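## Task

Take exactly one red wire connector from the lid of the tool case and get it into the steel junction box; letting it fall in from a small height over the box is acceptable. The task fails if any other connector, including a second red one, is in the box, whether held or not, or if any red connector is still being held up in the air when the scene ends. The connector must stay in the box on its own; if only the robot is keeping it there, it is not done.

## Robot and tools

ROBOT. Two arms, left_arm and right_arm, each with seven joints and a parallel gripper. The joint order, used in every command and every result, is: waist, shoulder, upper arm roll, elbow, forearm roll, wrist pitch, wrist roll. On both arms, upper arm roll, forearm roll and wrist pitch have their signs flipped compared with the URDF. The ranges below use URDF signs, so flip those three when you compare them with your numbers (for example, URDF wrist pitch -1.693 to 3.142 is -3.142 to 1.693 in yours). URDF ranges in rad: waist -6.283 to 6.283, shoulder -2.059 to 2.094, upper arm roll -6.283 to 6.283, elbow -0.192 to 3.927, forearm roll -6.283 to 6.283, wrist pitch -1.693 to 3.142, wrist roll -6.283 to 6.283. Real limits may be off by up to 0.010 rad.

FRAME. One world frame for all poses: origin on the table surface midway between the arms, +x out across the table, +z up, left_arm on the +y side. The names left and right do not match image sides. The gripper's fingers point along its own +z and open along its own y. The reported end_effector_position sits between the pads when closed, roughly 2 cm short of the fingertips; closing pushes the tips about 10 mm farther forward. Reported hand positions are approximate, worse at long reach.

THE ROW. Every motion command uses a row of 16 numbers, each in [-1, 1]: left_arm's 7 joint values then its opening, then right_arm's 7 joint values then its opening. Always send all 16, even if one arm stays still. Joint values are offsets, not poses, scaled so that 1.0 equals 2.036 rad. Opening is absolute: +1 fully open, -1 closed.

execute_actions(actions): a list of actions; each action is a list of up to 15 rows, one per 1/30 s control step; if fewer than 15, the last row is repeated to fill 15 steps. Within an action, every row's joint offsets are measured from the joint angles at that action's start (for the first action, the last reported angles), not from the previous row. If an action would push a joint more than 0.010 rad beyond its range, that action is rejected for both arms; a malformed action, or a first action failing this check, rejects the whole call. A joint asked past its true end stops there, and the result may say joint sent to its limit. An empty list just returns the current state and images.

move(target, speed, blocking): target is one 16-number row whose joint offsets are measured from the Joint positions in the latest result that shows them. All joints follow paths that finish together, so the hand traces a curve, lasting 0.5 to 10 s; paths longer than 10 s end short. speed (rad/s, 0.01 to 2, default 0.5) caps the joint with the largest travel. The opening is sent at the start. Moves ignore obstacles and the other arm. The result adds a move: line with the ending (done, off_target, moving, held, fault), limits=held or limits=none, and each arm's joint furthest from its target. With blocking=false you get control back after 0.5 s; call wait or stop before sending anything else.

wait(seconds): 0 to 10 s; arms keep their last command; returns early if a running move finishes. stop(): brakes a running move; needs room, fingers keep moving. zoom_image(camera, region): region [x0, y0, x1, y1] in image pixels, at most 504x504; cameras cam_high, cam_low, cam_left_wrist, cam_right_wrist, all 896x504. finished_scene(scene): pass the current scene number; irreversible; the reply gives the next task. Answering without a tool call ends everything.

RESULTS. Each gives both grippers' pose (position in m, quaternion wxyz) and velocities, Joint positions and Joint velocities per arm (seven joints, then pad gap in m, 0.084 when fully open), Joint targets, torques (noisy, offset, nonzero in free air), grip_measured (opening on the command scale), and step readings for execute_actions; HELD marks steps where an arm was held back. joint command not followed means a clearance check altered targets. Camera calibration is given with the task and updated when it changes.

MOTION LIMITS. Joint targets move at most 3.14 rad/s, stay within 0.623 rad of the measured angle, and are pulled back if they would put the hand more than 70 mm from where it is. Large offsets may need several actions; an unfinished move may not finish by itself, so command the remainder.

GRASPING. To hold, command an opening well below grip_measured; lower squeezes harder, up to about 24 N per pad. Slam-closing can overshoot. Release connectors over the box so they fall in, then move away; nothing may remain held aloft.

AVOID. Knocking or placing anything off the table fails the task. Parts may be tugged or pushed occasionally. Do not let the arms collide or press each other. Contact torque reaching a load limit (waist 47, shoulder 47, upper arm roll 28.2, elbow 28.2, forearm roll 28.2, wrist pitch 18.8, wrist roll 18.8 N m, load weight included) faults the arm for 10 s. Holding loads heats motors: MOTOR HOT from 65 °C, brakes at 80 °C. Fast or deep-past-contact moves hit hard; drops, slips and slams are penalised. The sim runs while you think, holding your last command; keep robot motion quick and smooth.

Each tool is called after "Request:" as name(argument=value, ...) on one line, values as JSON.

## Session

Request:
execute_actions(actions=[])

Scene clock: 0.00 s.
left_arm: end_effector_position=(+0.5478, +0.2561, +0.1686) grip_measured=+1.00 end_effector_quat_wxyz=(+0.460, -0.172, +0.841, +0.226) end_effector_velocity=(-0.000, +0.000, -0.001) end_effector_angular_velocity=(+0.001, +0.001, +0.001) | right_arm: end_effector_position=(+0.2426, -0.2473, +0.2201) grip_measured=+1.00 end_effector_quat_wxyz=(-0.068, -0.064, +0.972, +0.217) end_effector_velocity=(+0.000, -0.000, -0.000) end_effector_angular_velocity=(-0.001, +0.001, -0.000)
Joint names: [waist, shoulder, upper arm roll, elbow, forearm roll, wrist pitch, wrist roll]
Joint positions: left_arm=[-0.088  0.233  0.069  0.95  -1.709 -0.794  1.092  0.084] | right_arm=[ 0.697 -1.251  0.857  0.449  0.347 -1.487 -2.766  0.084]
Joint velocities: left_arm=[-0.     0.001 -0.    -0.     0.    -0.001 -0.     0.   ] | right_arm=[ 0.     0.001  0.     0.    -0.    -0.     0.    -0.   ]
Joint torques (N m, as the arm reports them, + toward a larger Joint positions number): no reading
Joint targets: left_arm=[-0.088 0.233 0.069 0.950 -1.709 -0.794 1.092] | right_arm=[0.697 -1.251 0.857 0.449 0.347 -1.487 -2.766]

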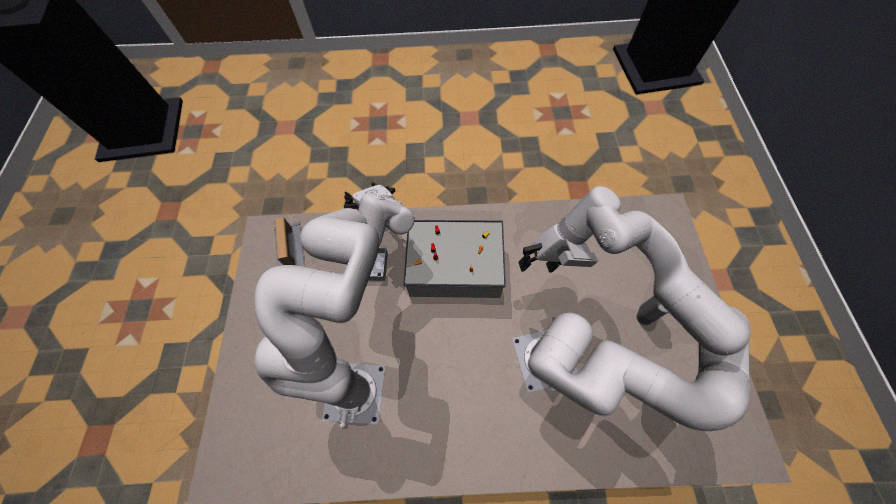

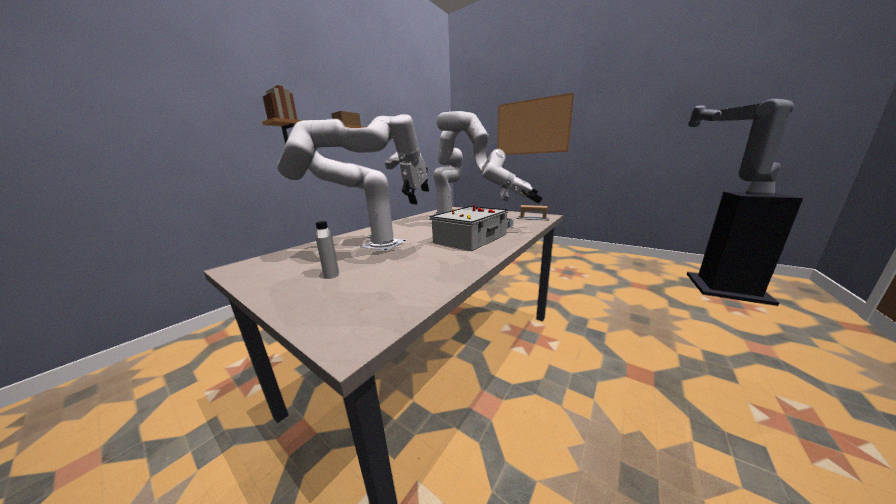

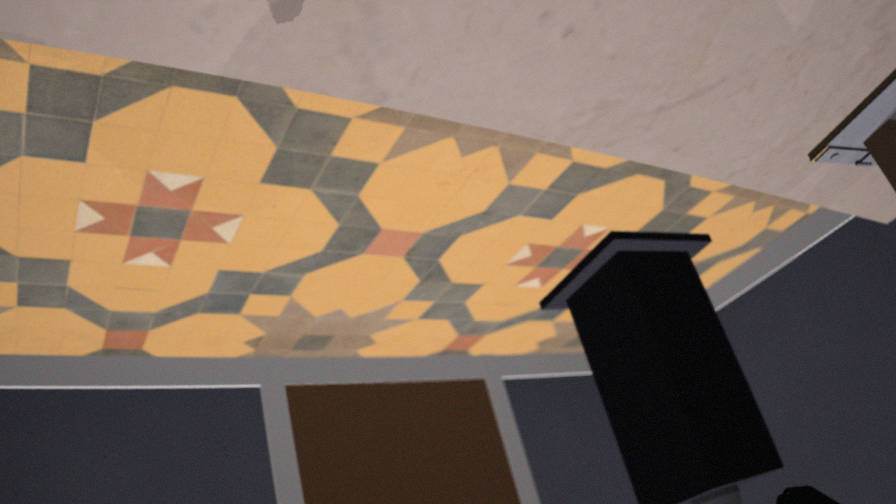

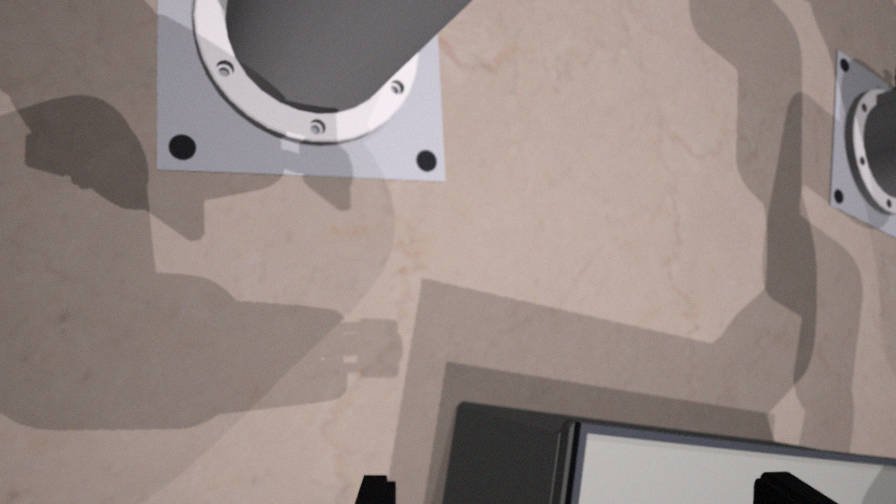

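Request:
zoom_image(camera="cam_high", region=[330,180,530,310])

Request:
zoom_image(camera="cam_low", region=[420,180,560,260])

Region (330, 180, 530, 310) of cam_high's 896x504 image, scaled by 2.520, with more detail than that image has; it fills the top 328 rows of this view, and the rest is white.

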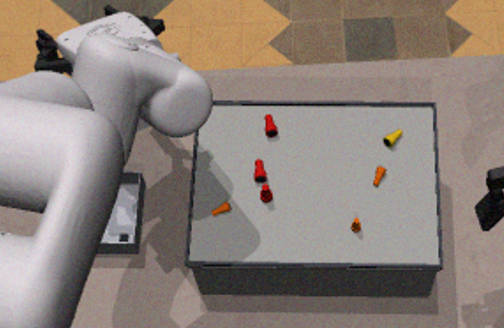

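Region (420, 180, 560, 260) of cam_low's 896x504 image, scaled by 3.600, with more detail than that image has; it fills the top 288 rows of this view, and the rest is white.

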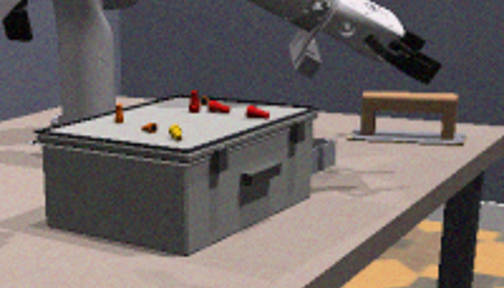

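Request:
move(target=[-0.05,-0.09,-0.0339,0.2,0.8394,-0.2,-0.88,1,0,0,0,0,0,0,0,1], speed=1.2)

Scene clock: 18.60 s.
left_arm: end_effector_position=(+0.4663, +0.1315, +0.3002) grip_measured=+1.00 end_effector_quat_wxyz=(+0.025, +0.978, +0.202, +0.046) end_effector_velocity=(+0.000, -0.001, +0.001) end_effector_angular_velocity=(-0.004, -0.002, +0.002) | right_arm: end_effector_position=(+0.2426, -0.2473, +0.2201) grip_measured=+1.00 end_effector_quat_wxyz=(-0.068, -0.064, +0.972, +0.217) end_effector_velocity=(+0.000, -0.000, +0.000) end_effector_angular_velocity=(+0.001, -0.002, -0.001)
Joint names: [waist, shoulder, upper arm roll, elbow, forearm roll, wrist pitch, wrist roll]
Joint positions: left_arm=[-0.189  0.05  -0.     1.356 -0.001 -1.201 -0.7    0.084] | right_arm=[ 0.697 -1.251  0.857  0.449  0.347 -1.487 -2.766  0.084]
Joint velocities: left_arm=[-0.001 -0.001  0.     0.002  0.003  0.001 -0.003  0.   ] | right_arm=[-0.001 -0.001  0.     0.     0.001  0.     0.     0.   ]
Joint torques (N m, as the arm reports them, + toward a larger Joint positions number): left_arm=[  0.66 -20.9    0.3   13.19   0.6    2.06   0.01] | right_arm=[ -3.07   5.5  -12.3   11.07   0.13   0.67   0.29]
Joint targets: left_arm=[-0.189 0.050 -0.000 1.357 -0.000 -1.201 -0.700] | right_arm=[0.697 -1.251 0.857 0.449 0.347 -1.487 -2.766]
move: done; limits=none; left_arm: farthest joint: the waist, 0.001 radians from its target (0.102 radians at the start); right_arm: farthest joint: the waist, 0.000 radians from its target (0.000 radians at the start)
camera_calibration (this result's frames):
cam_left_wrist: T_world_to_cam=[[0.375612, -0.924322, 0.0674053, -0.0407141], [-0.919784, -0.380709, -0.0951729, 0.577111], [0.113632, -0.0262502, -0.993176, 0.375052], [0, 0, 0, 1]] pos_world=[0.503492, 0.191923, 0.430163]

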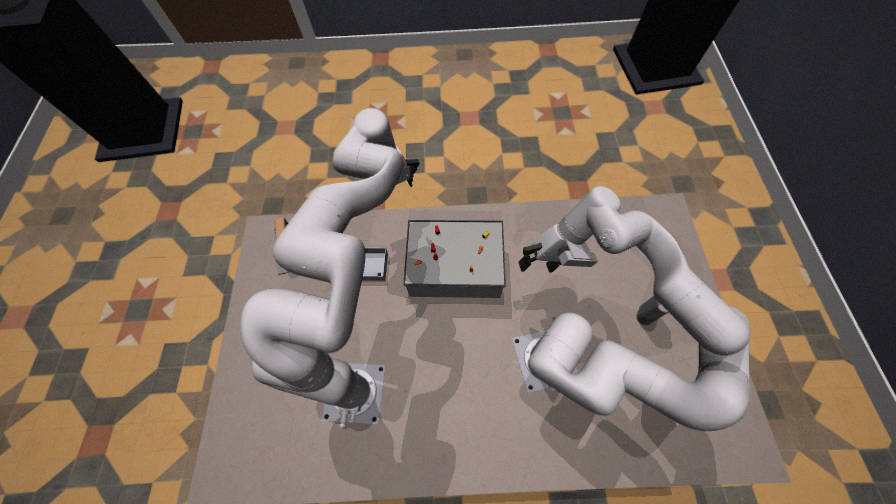

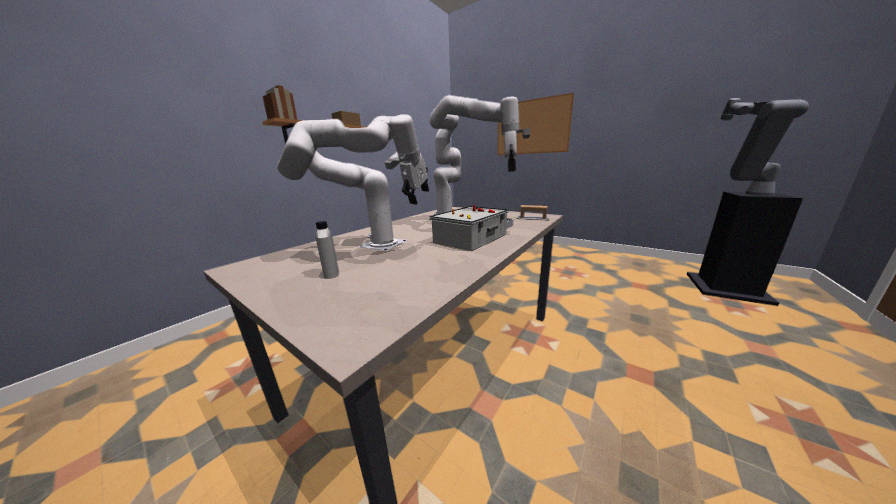

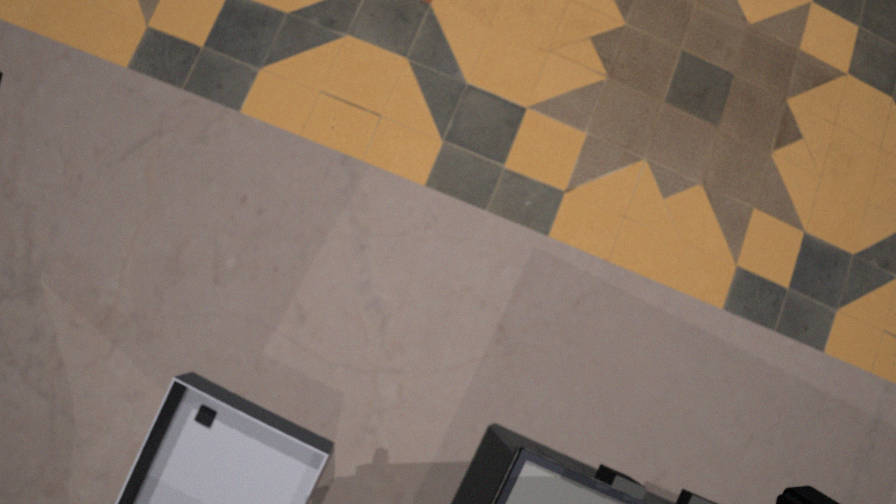

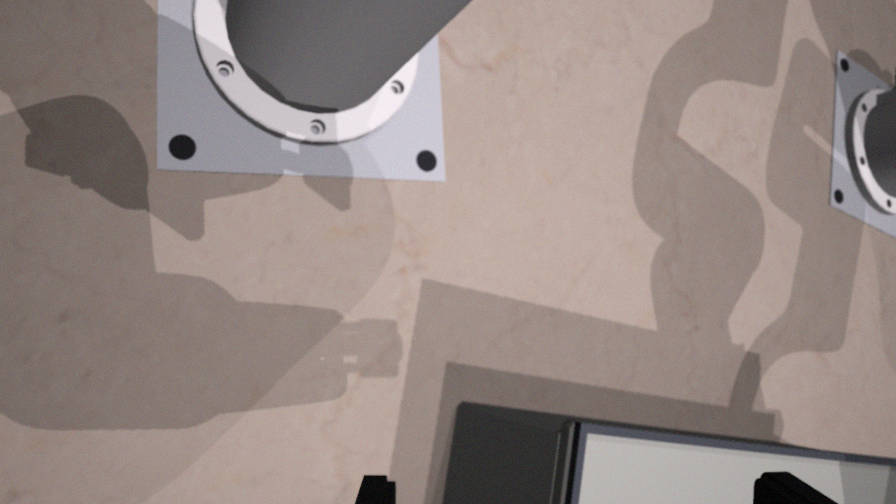

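Request:
move(target=[-0.1061,0.0174,0,-0.0363,0,0.0022,0.0447,0,0,0,0,0,0,0,0,1])

Scene clock: 26.20 s.
left_arm: end_effector_position=(+0.4062, +0.0383, +0.2504) grip_measured=-0.01 end_effector_quat_wxyz=(-0.000, +0.999, +0.051, +0.001) end_effector_velocity=(-0.005, -0.006, -0.003) end_effector_angular_velocity=(+0.002, +0.007, -0.015) | right_arm: end_effector_position=(+0.2426, -0.2473, +0.2201) grip_measured=+1.00 end_effector_quat_wxyz=(-0.068, -0.064, +0.972, +0.217) end_effector_velocity=(+0.001, -0.000, +0.000) end_effector_angular_velocity=(+0.001, -0.001, -0.002)
Joint names: [waist, shoulder, upper arm roll, elbow, forearm roll, wrist pitch, wrist roll]
Joint positions: left_arm=[-0.404  0.085 -0.001  1.283 -0.001 -1.197 -0.609  0.044] | right_arm=[ 0.697 -1.251  0.857  0.449  0.347 -1.487 -2.766  0.084]
Joint velocities: left_arm=[-0.006  0.003  0.008 -0.004  0.001  0.     0.001 -0.   ] | right_arm=[-0.    -0.     0.001  0.002  0.     0.     0.    -0.   ]
Joint torques (N m, as the arm reports them, + toward a larger Joint positions number): left_arm=[  0.65 -21.79   0.16  13.06   0.63   1.59  -0.05] | right_arm=[ -3.1    5.79 -12.17  11.12   0.26   0.73   0.26]
Joint targets: left_arm=[-0.405 0.085 -0.000 1.283 -0.001 -1.197 -0.609] | right_arm=[0.697 -1.251 0.857 0.449 0.347 -1.487 -2.766]
move: done; limits=none; left_arm: farthest joint: the waist, 0.001 radians from its target (0.216 radians at the start); right_arm: farthest joint: the waist, 0.000 radians from its target (0.000 radians at the start)
camera_calibration (this result's frames):
cam_left_wrist: T_world_to_cam=[[0.0831721, -0.996534, 0.001783, 0.0370365], [-0.996427, -0.0831893, -0.0146129, 0.48115], [0.0147105, -0.000561245, -0.999892, 0.370887], [0, 0, 0, 1]] pos_world=[0.470894, 0.0771429, 0.377812]

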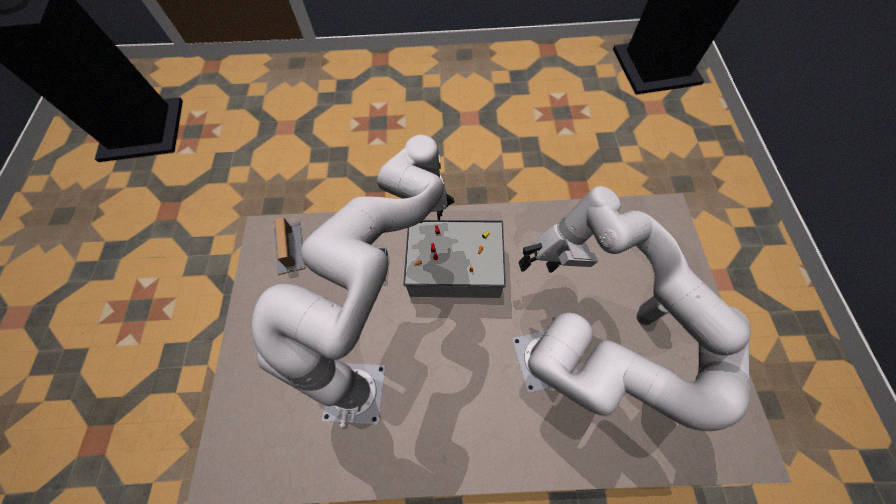

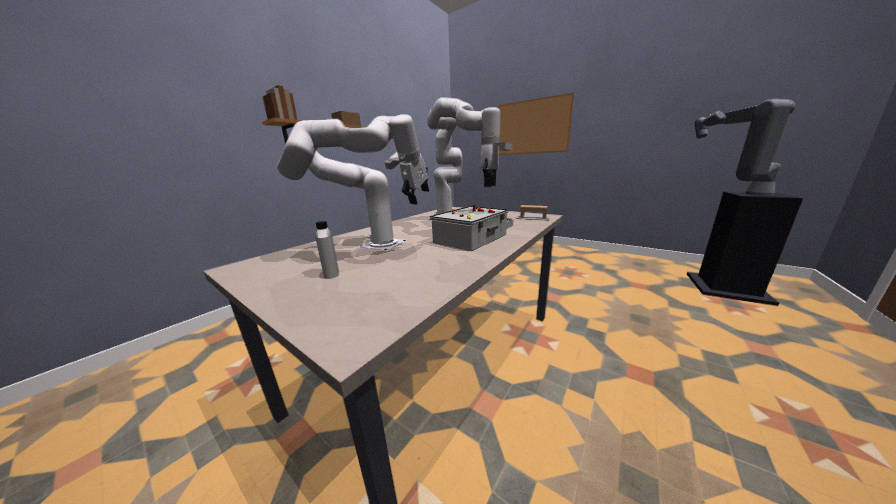

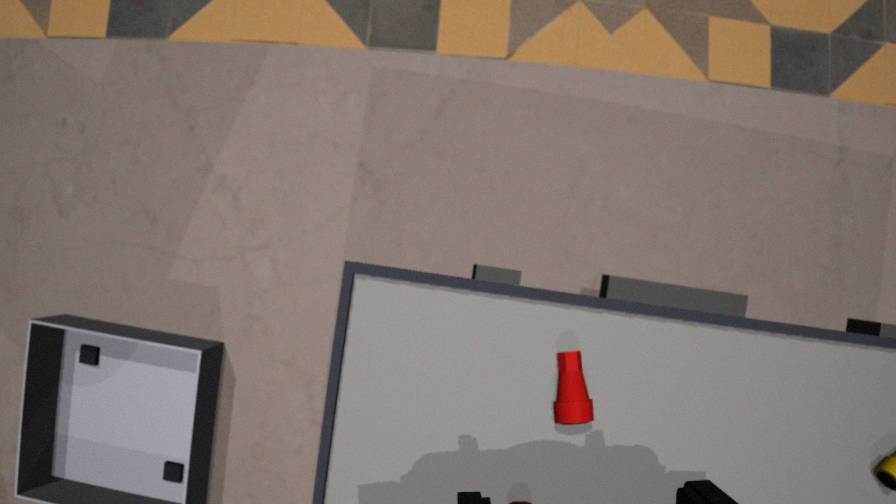

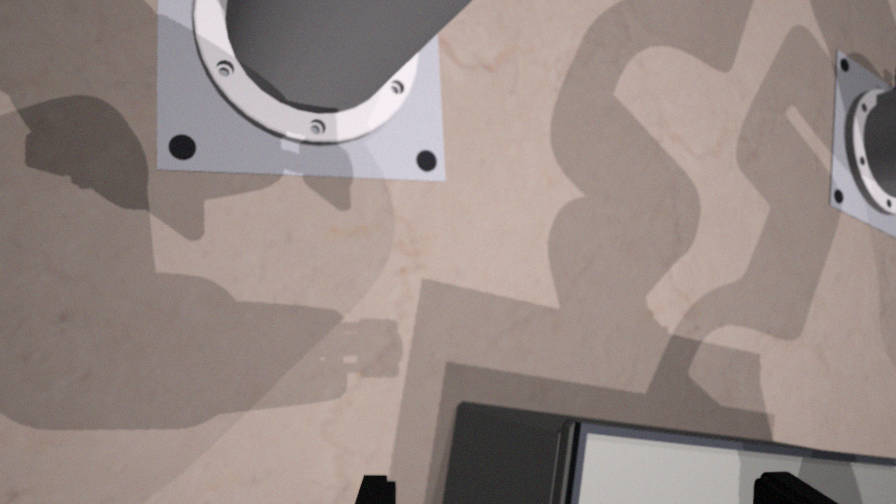

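Request:
move(target=[-0.0049,0.0711,0,-0.0398,0,0.1105,-0.029,-0.1,0,0,0,0,0,0,0,1], speed=0.4)

Request:
zoom_image(camera="cam_low", region=[455,175,525,225])

Scene clock: 34.20 s.
left_arm: end_effector_position=(+0.4212, +0.0240, +0.1604) grip_measured=-0.11 end_effector_quat_wxyz=(+0.000, +0.997, +0.075, +0.001) end_effector_velocity=(-0.002, +0.002, -0.006) end_effector_angular_velocity=(+0.006, +0.010, +0.001) | right_arm: end_effector_position=(+0.2426, -0.2473, +0.2201) grip_measured=+1.00 end_effector_quat_wxyz=(-0.068, -0.064, +0.972, +0.217) end_effector_velocity=(+0.000, -0.000, +0.001) end_effector_angular_velocity=(+0.002, -0.001, -0.001)
Joint names: [waist, shoulder, upper arm roll, elbow, forearm roll, wrist pitch, wrist roll]
Joint positions: left_arm=[-0.414  0.229 -0.001  1.202 -0.001 -0.972 -0.668  0.039] | right_arm=[ 0.697 -1.251  0.857  0.449  0.347 -1.487 -2.766  0.084]
Joint velocities: left_arm=[ 0.     0.006 -0.    -0.006  0.     0.    -0.001 -0.   ] | right_arm=[-0.    -0.     0.001  0.002 -0.001 -0.    -0.001 -0.   ]
Joint torques (N m, as the arm reports them, + toward a larger Joint positions number): left_arm=[  0.71 -24.74   0.54  12.55   0.96   1.63   0.04] | right_arm=[ -2.97   5.9  -12.23  10.99   0.18   0.68   0.18]
Joint targets: left_arm=[-0.414 0.230 -0.001 1.202 -0.001 -0.972 -0.668] | right_arm=[0.697 -1.251 0.857 0.449 0.347 -1.487 -2.766]
move: done; limits=none; left_arm: farthest joint: the shoulder, 0.001 radians from its target (0.144 radians at the start); right_arm: farthest joint: the waist, 0.000 radians from its target (0.000 radians at the start)
camera_calibration (this result's frames):
cam_left_wrist: T_world_to_cam=[[0.131787, -0.991276, 0.00199879, 0.00106867], [-0.991164, -0.131802, -0.0148826, 0.492616], [0.0150162, -0.0000198041, -0.999887, 0.280494], [0, 0, 0, 1]] pos_world=[0.48391, 0.0659925, 0.287791]
cam_right_wrist: T_world_to_cam=[[-0.100954, 0.88628, 0.452013, 0.17895], [0.979246, 0.168776, -0.112217, -0.100705], [-0.175745, 0.431302, -0.884925, 0.477377], [0, 0, 0, 1]] pos_world=[0.200577, -0.347497, 0.330255]

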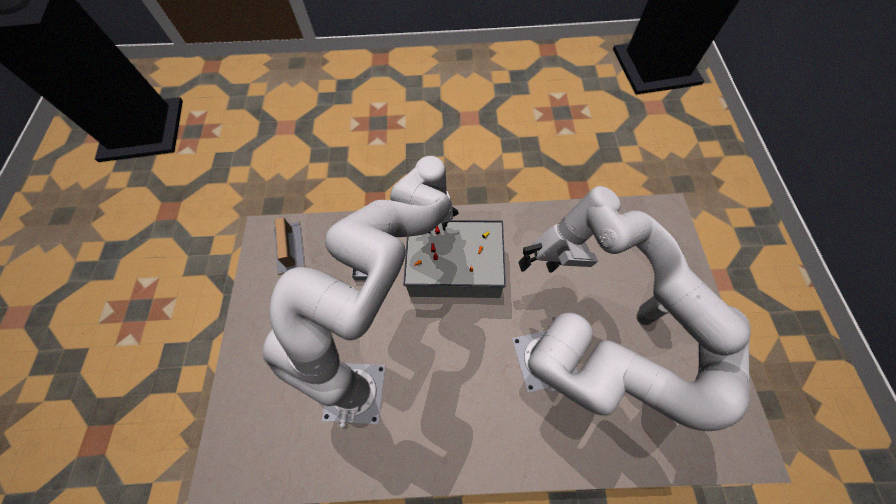

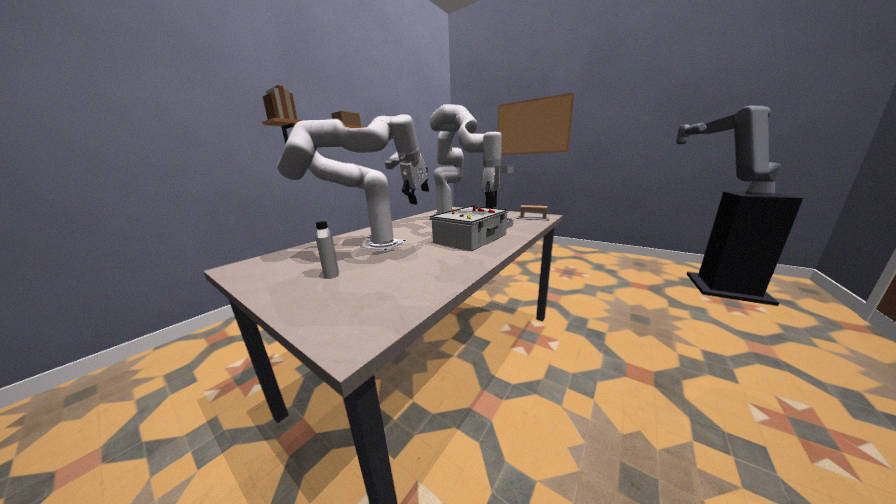

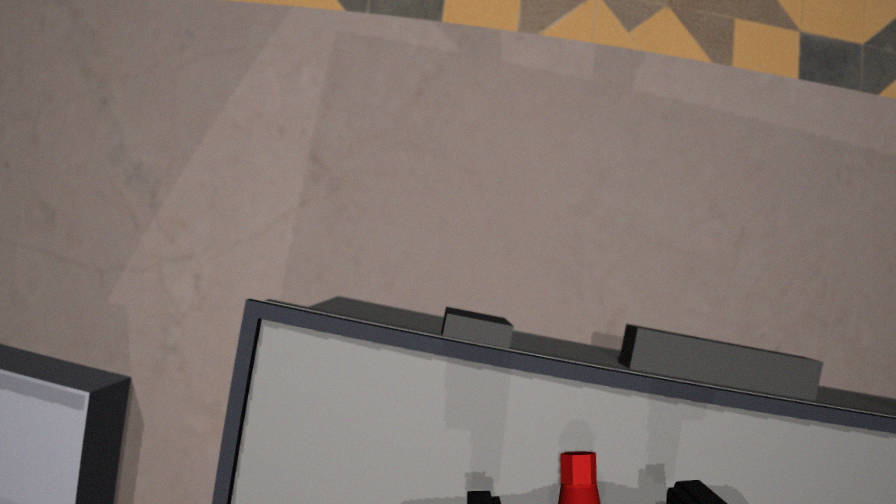

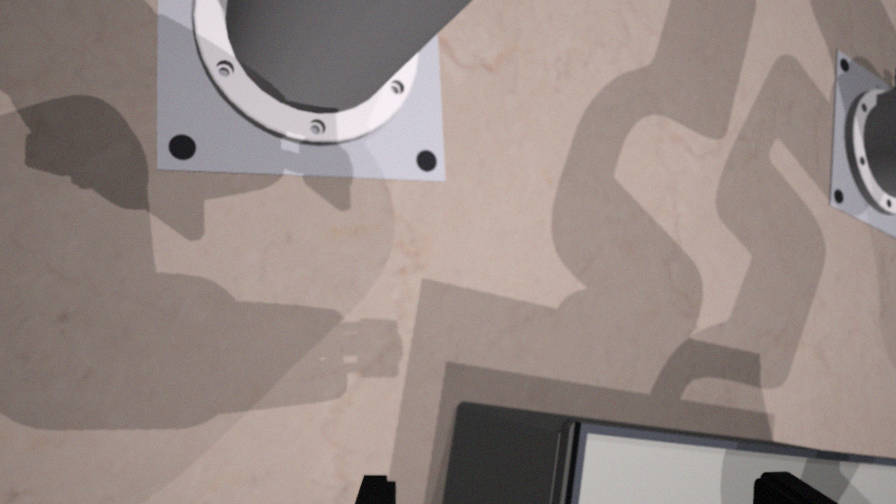

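Region (455, 175, 525, 225) of cam_low's 896x504 image, scaled by 7.200, with more detail than that image has; it fills the top 360 rows of this view, and the rest is white.

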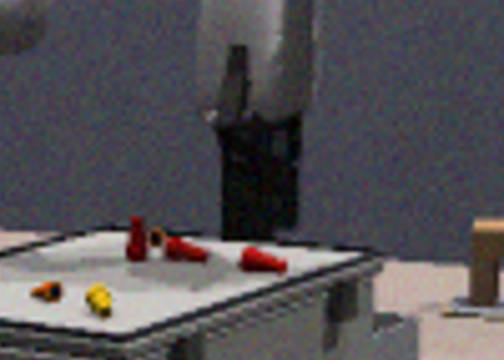

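Request:
move(target=[-0.0025,0.0075,0,-0.0177,0,0.0248,-0.0025,-0.35,0,0,0,0,0,0,0,1], speed=0.1)

Request:
zoom_image(camera="cam_low", region=[455,175,525,225])

Scene clock: 40.27 s.
left_arm: end_effector_position=(+0.4174, +0.0232, +0.1422) grip_measured=-0.37 end_effector_quat_wxyz=(-0.000, +0.997, +0.075, +0.001) end_effector_velocity=(-0.001, +0.000, -0.001) end_effector_angular_velocity=(+0.001, +0.001, -0.002) | right_arm: end_effector_position=(+0.2426, -0.2473, +0.2201) grip_measured=+1.00 end_effector_quat_wxyz=(-0.068, -0.064, +0.972, +0.217) end_effector_velocity=(-0.000, +0.000, +0.000) end_effector_angular_velocity=(+0.001, -0.000, +0.000)
Joint names: [waist, shoulder, upper arm roll, elbow, forearm roll, wrist pitch, wrist roll]
Joint positions: left_arm=[-0.419  0.244 -0.001  1.167 -0.001 -0.921 -0.673  0.028] | right_arm=[ 0.697 -1.251  0.857  0.449  0.347 -1.487 -2.766  0.084]
Joint velocities: left_arm=[-0.    -0.     0.    -0.002  0.     0.     0.002 -0.   ] | right_arm=[-0.    -0.001 -0.    -0.    -0.     0.    -0.    -0.   ]
Joint torques (N m, as the arm reports them, + toward a larger Joint positions number): left_arm=[  0.17 -24.24   0.33  12.2    0.7    1.69   0.  ] | right_arm=[ -2.99   5.79 -12.22  10.98   0.21   0.68   0.29]
Joint targets: left_arm=[-0.420 0.244 -0.001 1.166 -0.001 -0.921 -0.673] | right_arm=[0.697 -1.251 0.857 0.449 0.347 -1.487 -2.766]
move: done; limits=none; left_arm: farthest joint: the elbow, 0.001 radians from its target (0.036 radians at the start); right_arm: farthest joint: the waist, 0.000 radians from its target (0.000 radians at the start)
camera_calibration (this result's frames):
cam_left_wrist: T_world_to_cam=[[0.131807, -0.991274, 0.00181311, 0.000819322], [-0.991166, -0.13182, -0.0146333, 0.488399], [0.0147446, 0.000131686, -0.999891, 0.262418], [0, 0, 0, 1]] pos_world=[0.480107, 0.0651581, 0.269535]
cam_right_wrist: T_world_to_cam=[[-0.100954, 0.88628, 0.452013, 0.17895], [0.979246, 0.168776, -0.112217, -0.100705], [-0.175745, 0.431302, -0.884925, 0.477377], [0, 0, 0, 1]] pos_world=[0.200577, -0.347497, 0.330255]

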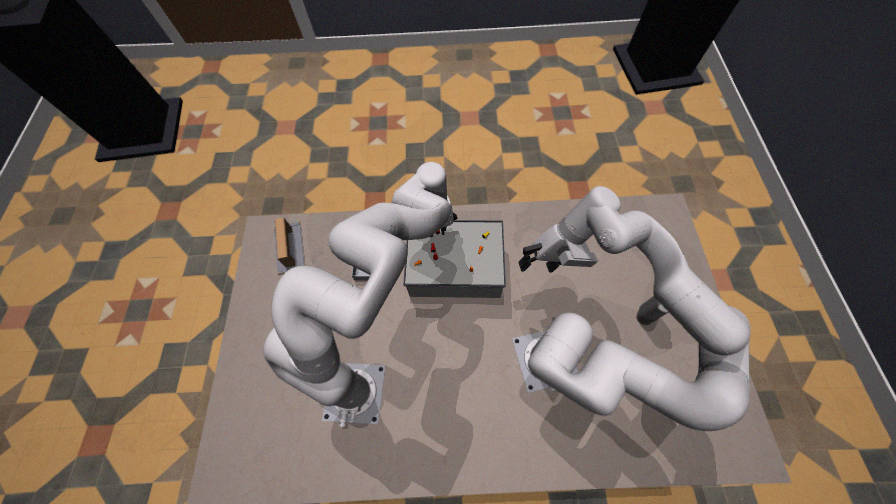

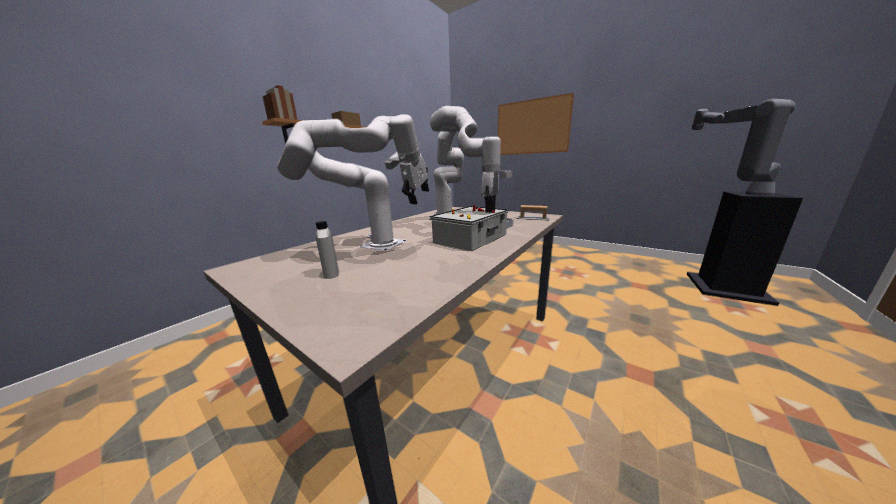

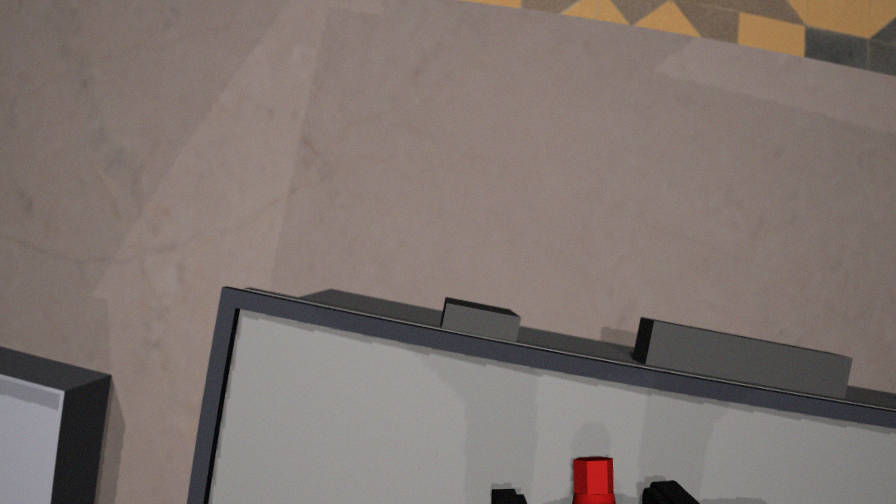

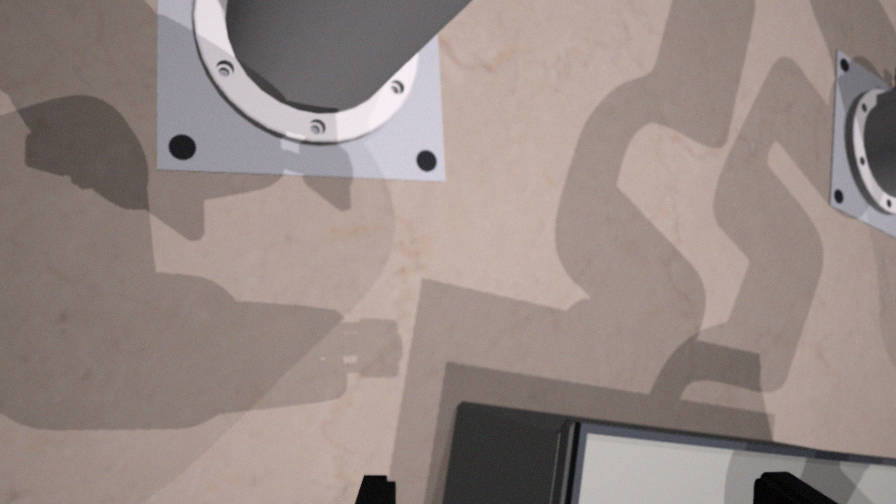

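Region (455, 175, 525, 225) of cam_low's 896x504 image, scaled by 7.200, with more detail than that image has; it fills the top 360 rows of this view, and the rest is white.

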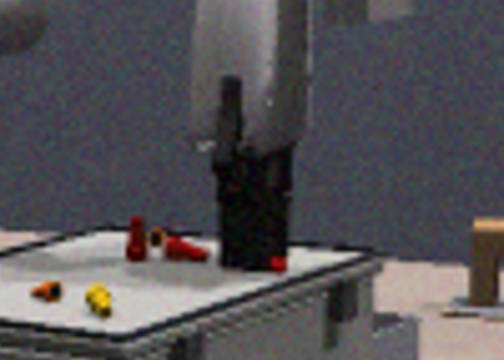

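Request:
execute_actions(actions=[[[-0.0015,0.002,0,0,0,0.002,0,-0.45,0,0,0,0,0,0,0,1]],[[0,0,0,0,0,0,0,-0.55,0,0,0,0,0,0,0,1],[0,0,0,0,0,0,0,-0.6,0,0,0,0,0,0,0,1],[0,0,0,0,0,0,0,-0.65,0,0,0,0,0,0,0,1],[0,0,0,0,0,0,0,-0.7,0,0,0,0,0,0,0,1],[0,0,0,0,0,0,0,-0.75,0,0,0,0,0,0,0,1],[0,0,0,0,0,0,0,-0.8,0,0,0,0,0,0,0,1],[0,0,0,0,0,0,0,-0.9,0,0,0,0,0,0,0,1],[0,0,0,0,0,0,0,-1,0,0,0,0,0,0,0,1]]])

Request:
move(target=[0,-0.03,0,0.03,0,-0.06,0,-1,0,0,0,0,0,0,0,1], speed=0.25)

Scene clock: 45.70 s.
left_arm: end_effector_position=(+0.4171, +0.0216, +0.1404) grip_measured=-0.69 end_effector_quat_wxyz=(-0.000, +0.997, +0.074, +0.001) end_effector_velocity=(+0.000, -0.000, +0.000) end_effector_angular_velocity=(-0.000, -0.000, -0.000) | right_arm: end_effector_position=(+0.2426, -0.2473, +0.2201) grip_measured=+1.00 end_effector_quat_wxyz=(-0.068, -0.064, +0.972, +0.217) end_effector_velocity=(-0.000, +0.000, +0.000) end_effector_angular_velocity=(+0.001, +0.000, +0.000)
Joint names: [waist, shoulder, upper arm roll, elbow, forearm roll, wrist pitch, wrist roll]
Joint positions: left_arm=[-0.422  0.248 -0.001  1.167 -0.001 -0.917 -0.673  0.014] | right_arm=[ 0.697 -1.251  0.857  0.449  0.347 -1.487 -2.766  0.084]
Joint velocities: left_arm=[ 0. -0.  0. -0.  0. -0.  0.  0.] | right_arm=[ 0.    -0.     0.     0.    -0.001 -0.    -0.    -0.   ]
Joint torques (N m, as the arm reports them, + toward a larger Joint positions number): left_arm=[  0.54 -24.24   0.38  12.17   0.82   1.68  -0.02] | right_arm=[ -3.06   5.61 -12.14  11.07   0.11   0.7    0.26]
Joint targets: left_arm=[-0.422 0.248 -0.001 1.167 -0.001 -0.917 -0.673] | right_arm=[0.697 -1.251 0.857 0.449 0.347 -1.487 -2.766]
Step readings (joint positions; steps 1 to 15: 1st action; 16 to 30: 2nd action):
0: left_arm=[-0.420 0.244 -0.001 1.166 -0.001 -0.921 -0.673] | right_arm=[0.697 -1.251 0.857 0.449 0.347 -1.487 -2.766]
1: left_arm=[-0.420 0.244 -0.001 1.166 -0.001 -0.921 -0.673] | right_arm=[0.697 -1.251 0.857 0.449 0.347 -1.487 -2.766]
2: left_arm=[-0.420 0.245 -0.001 1.166 -0.001 -0.921 -0.673] | right_arm=[0.697 -1.251 0.857 0.449 0.347 -1.487 -2.766]
4: left_arm=[-0.422 0.247 -0.001 1.167 -0.001 -0.919 -0.673] | right_arm=[0.697 -1.251 0.857 0.449 0.347 -1.487 -2.766]
8: left_arm=[-0.423 0.248 -0.001 1.166 -0.001 -0.918 -0.673] | right_arm=[0.697 -1.251 0.857 0.449 0.347 -1.487 -2.766]
15: left_arm=[-0.422 0.248 -0.001 1.167 -0.001 -0.917 -0.673] | right_arm=[0.697 -1.251 0.857 0.449 0.347 -1.487 -2.766]
16: left_arm=[-0.423 0.248 -0.001 1.167 -0.001 -0.917 -0.673] | right_arm=[0.697 -1.251 0.857 0.449 0.347 -1.487 -2.766]
17: left_arm=[-0.423 0.248 -0.001 1.167 -0.001 -0.917 -0.673] | right_arm=[0.697 -1.251 0.857 0.449 0.347 -1.487 -2.766]
19: left_arm=[-0.422 0.248 -0.001 1.167 -0.001 -0.917 -0.673] | right_arm=[0.697 -1.251 0.857 0.449 0.347 -1.487 -2.766]
23: left_arm=[-0.422 0.248 -0.001 1.167 -0.001 -0.917 -0.673] | right_arm=[0.697 -1.251 0.857 0.449 0.347 -1.487 -2.766]
30: Joint positions above
camera_calibration (this result's frames):
cam_left_wrist: T_world_to_cam=[[0.128832, -0.991665, 0.00185099, 0.000513908], [-0.991556, -0.128846, -0.0146979, 0.487954], [0.0148139, 0.000058212, -0.99989, 0.260633], [0, 0, 0, 1]] pos_world=[0.479906, 0.0633651, 0.267775]

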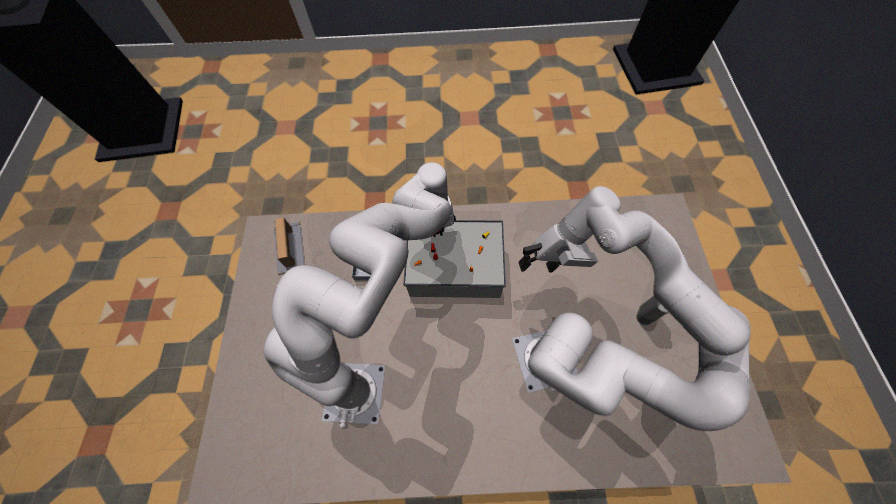

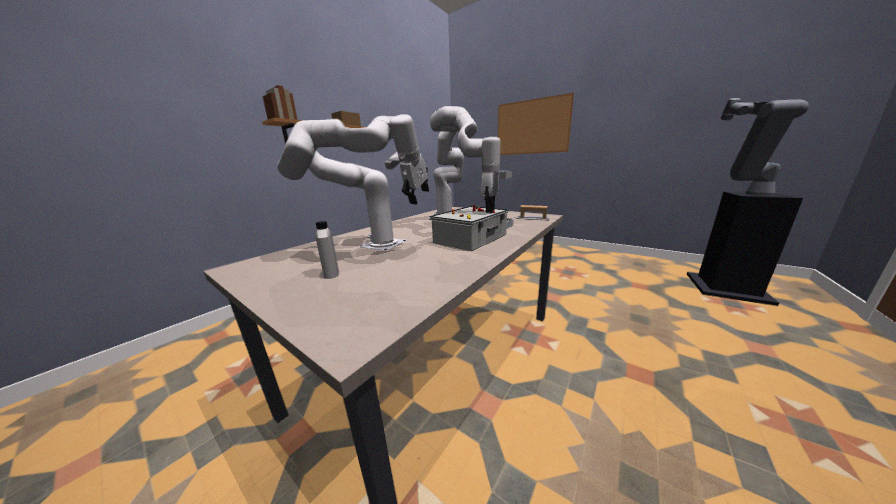

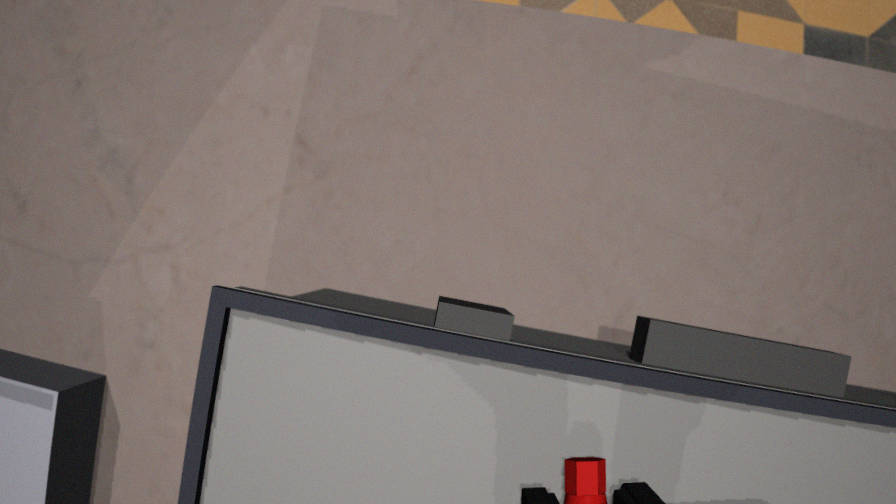

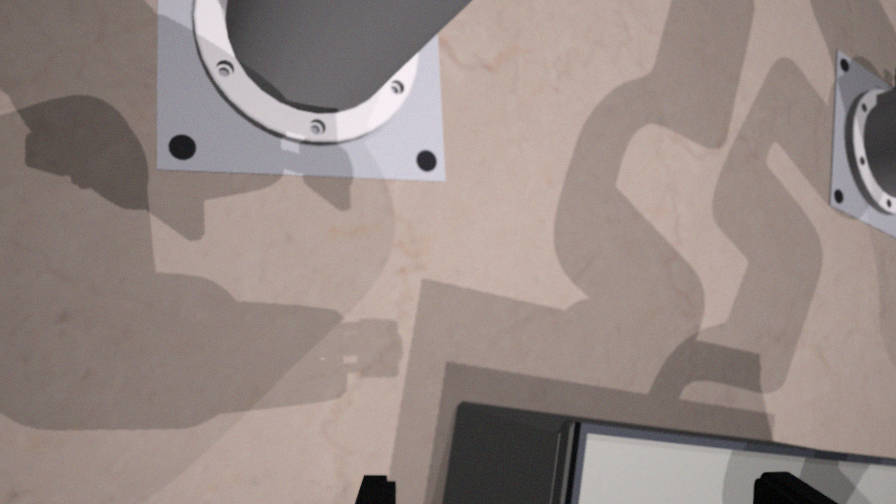

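Scene clock: 46.63 s.
left_arm: end_effector_position=(+0.4157, +0.0224, +0.1869) grip_measured=-0.69 end_effector_quat_wxyz=(-0.000, +0.997, +0.074, +0.000) end_effector_velocity=(+0.001, -0.001, +0.004) end_effector_angular_velocity=(-0.004, -0.007, +0.000) | right_arm: end_effector_position=(+0.2426, -0.2473, +0.2201) grip_measured=+1.00 end_effector_quat_wxyz=(-0.068, -0.064, +0.972, +0.217) end_effector_velocity=(-0.000, +0.000, +0.000) end_effector_angular_velocity=(+0.001, -0.001, +0.001)
Joint names: [waist, shoulder, upper arm roll, elbow, forearm roll, wrist pitch, wrist roll]
Joint positions: left_arm=[-0.422  0.188 -0.001  1.227 -0.001 -1.04  -0.673  0.014] | right_arm=[ 0.697 -1.251  0.857  0.449  0.347 -1.487 -2.766  0.084]
Joint velocities: left_arm=[-0.    -0.004  0.     0.005 -0.    -0.001 -0.001  0.   ] | right_arm=[-0.    -0.002 -0.    -0.001 -0.     0.    -0.     0.   ]
Joint torques (N m, as the arm reports them, + toward a larger Joint positions number): left_arm=[  0.5  -23.72   0.63  12.63   0.71   1.66   0.06] | right_arm=[ -3.     5.81 -12.18  10.99   0.03   0.68   0.31]
Joint targets: left_arm=[-0.422 0.187 -0.001 1.228 -0.001 -1.040 -0.673] | right_arm=[0.697 -1.251 0.857 0.449 0.347 -1.487 -2.766]
move: done; limits=none; left_arm: farthest joint: the shoulder, 0.001 radians from its target (0.061 radians at the start); right_arm: farthest joint: the waist, 0.000 radians from its target (0.000 radians at the start)
camera_calibration (this result's frames):
cam_left_wrist: T_world_to_cam=[[0.128934, -0.991652, 0.00123885, 0.00145393], [-0.991555, -0.128939, -0.0138891, 0.487271], [0.0139329, 0.000562393, -0.999903, 0.307498], [0, 0, 0, 1]] pos_world=[0.478684, 0.0640968, 0.314234]

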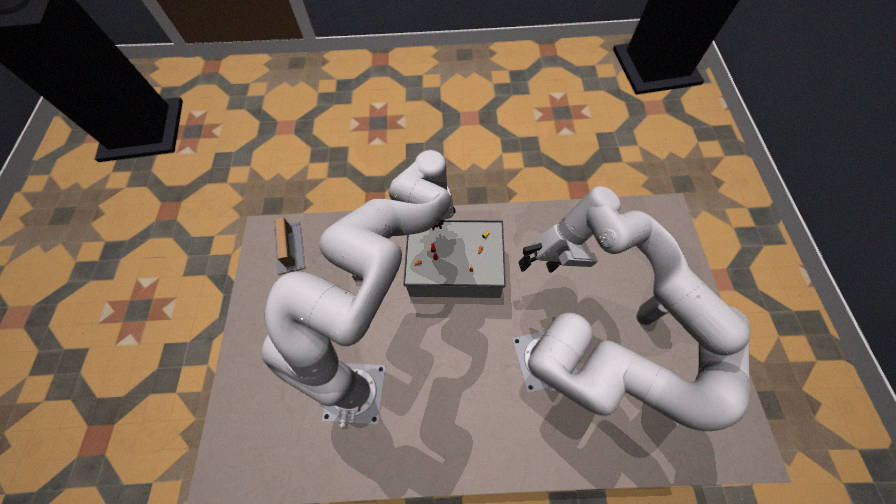

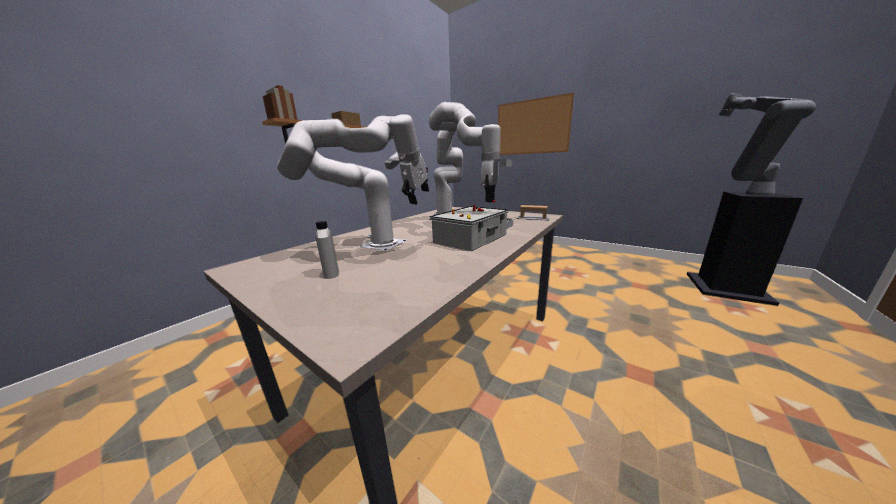

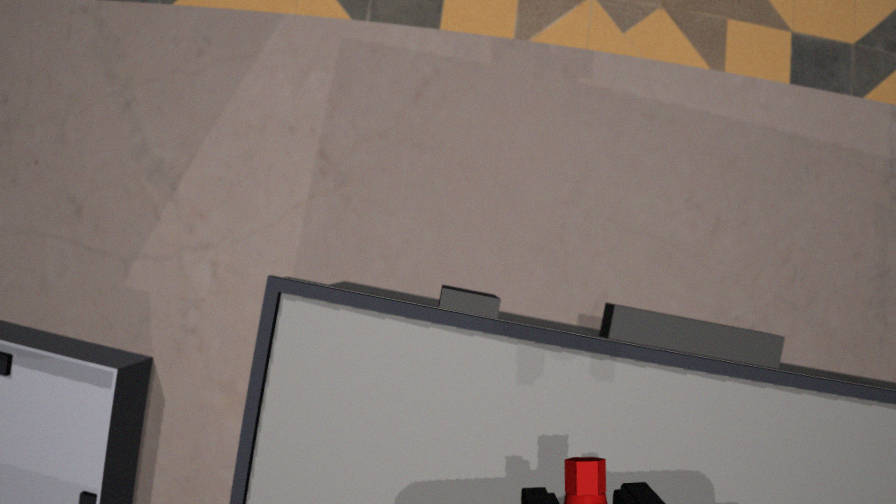

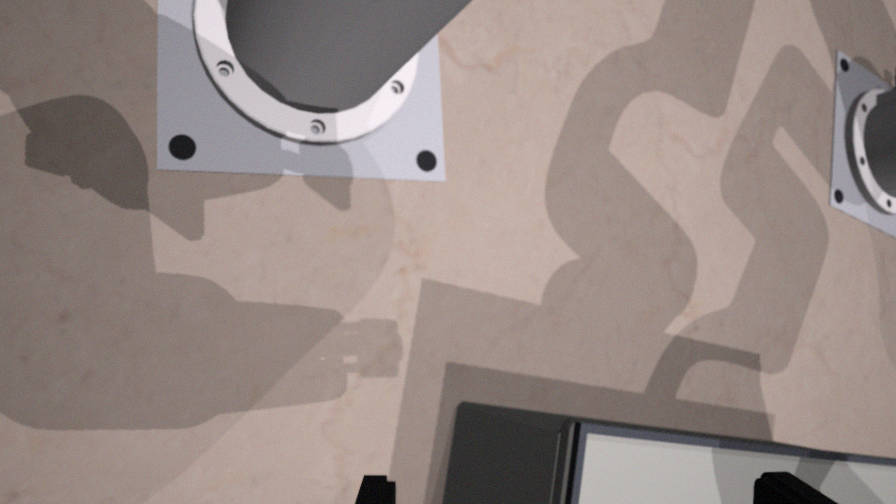

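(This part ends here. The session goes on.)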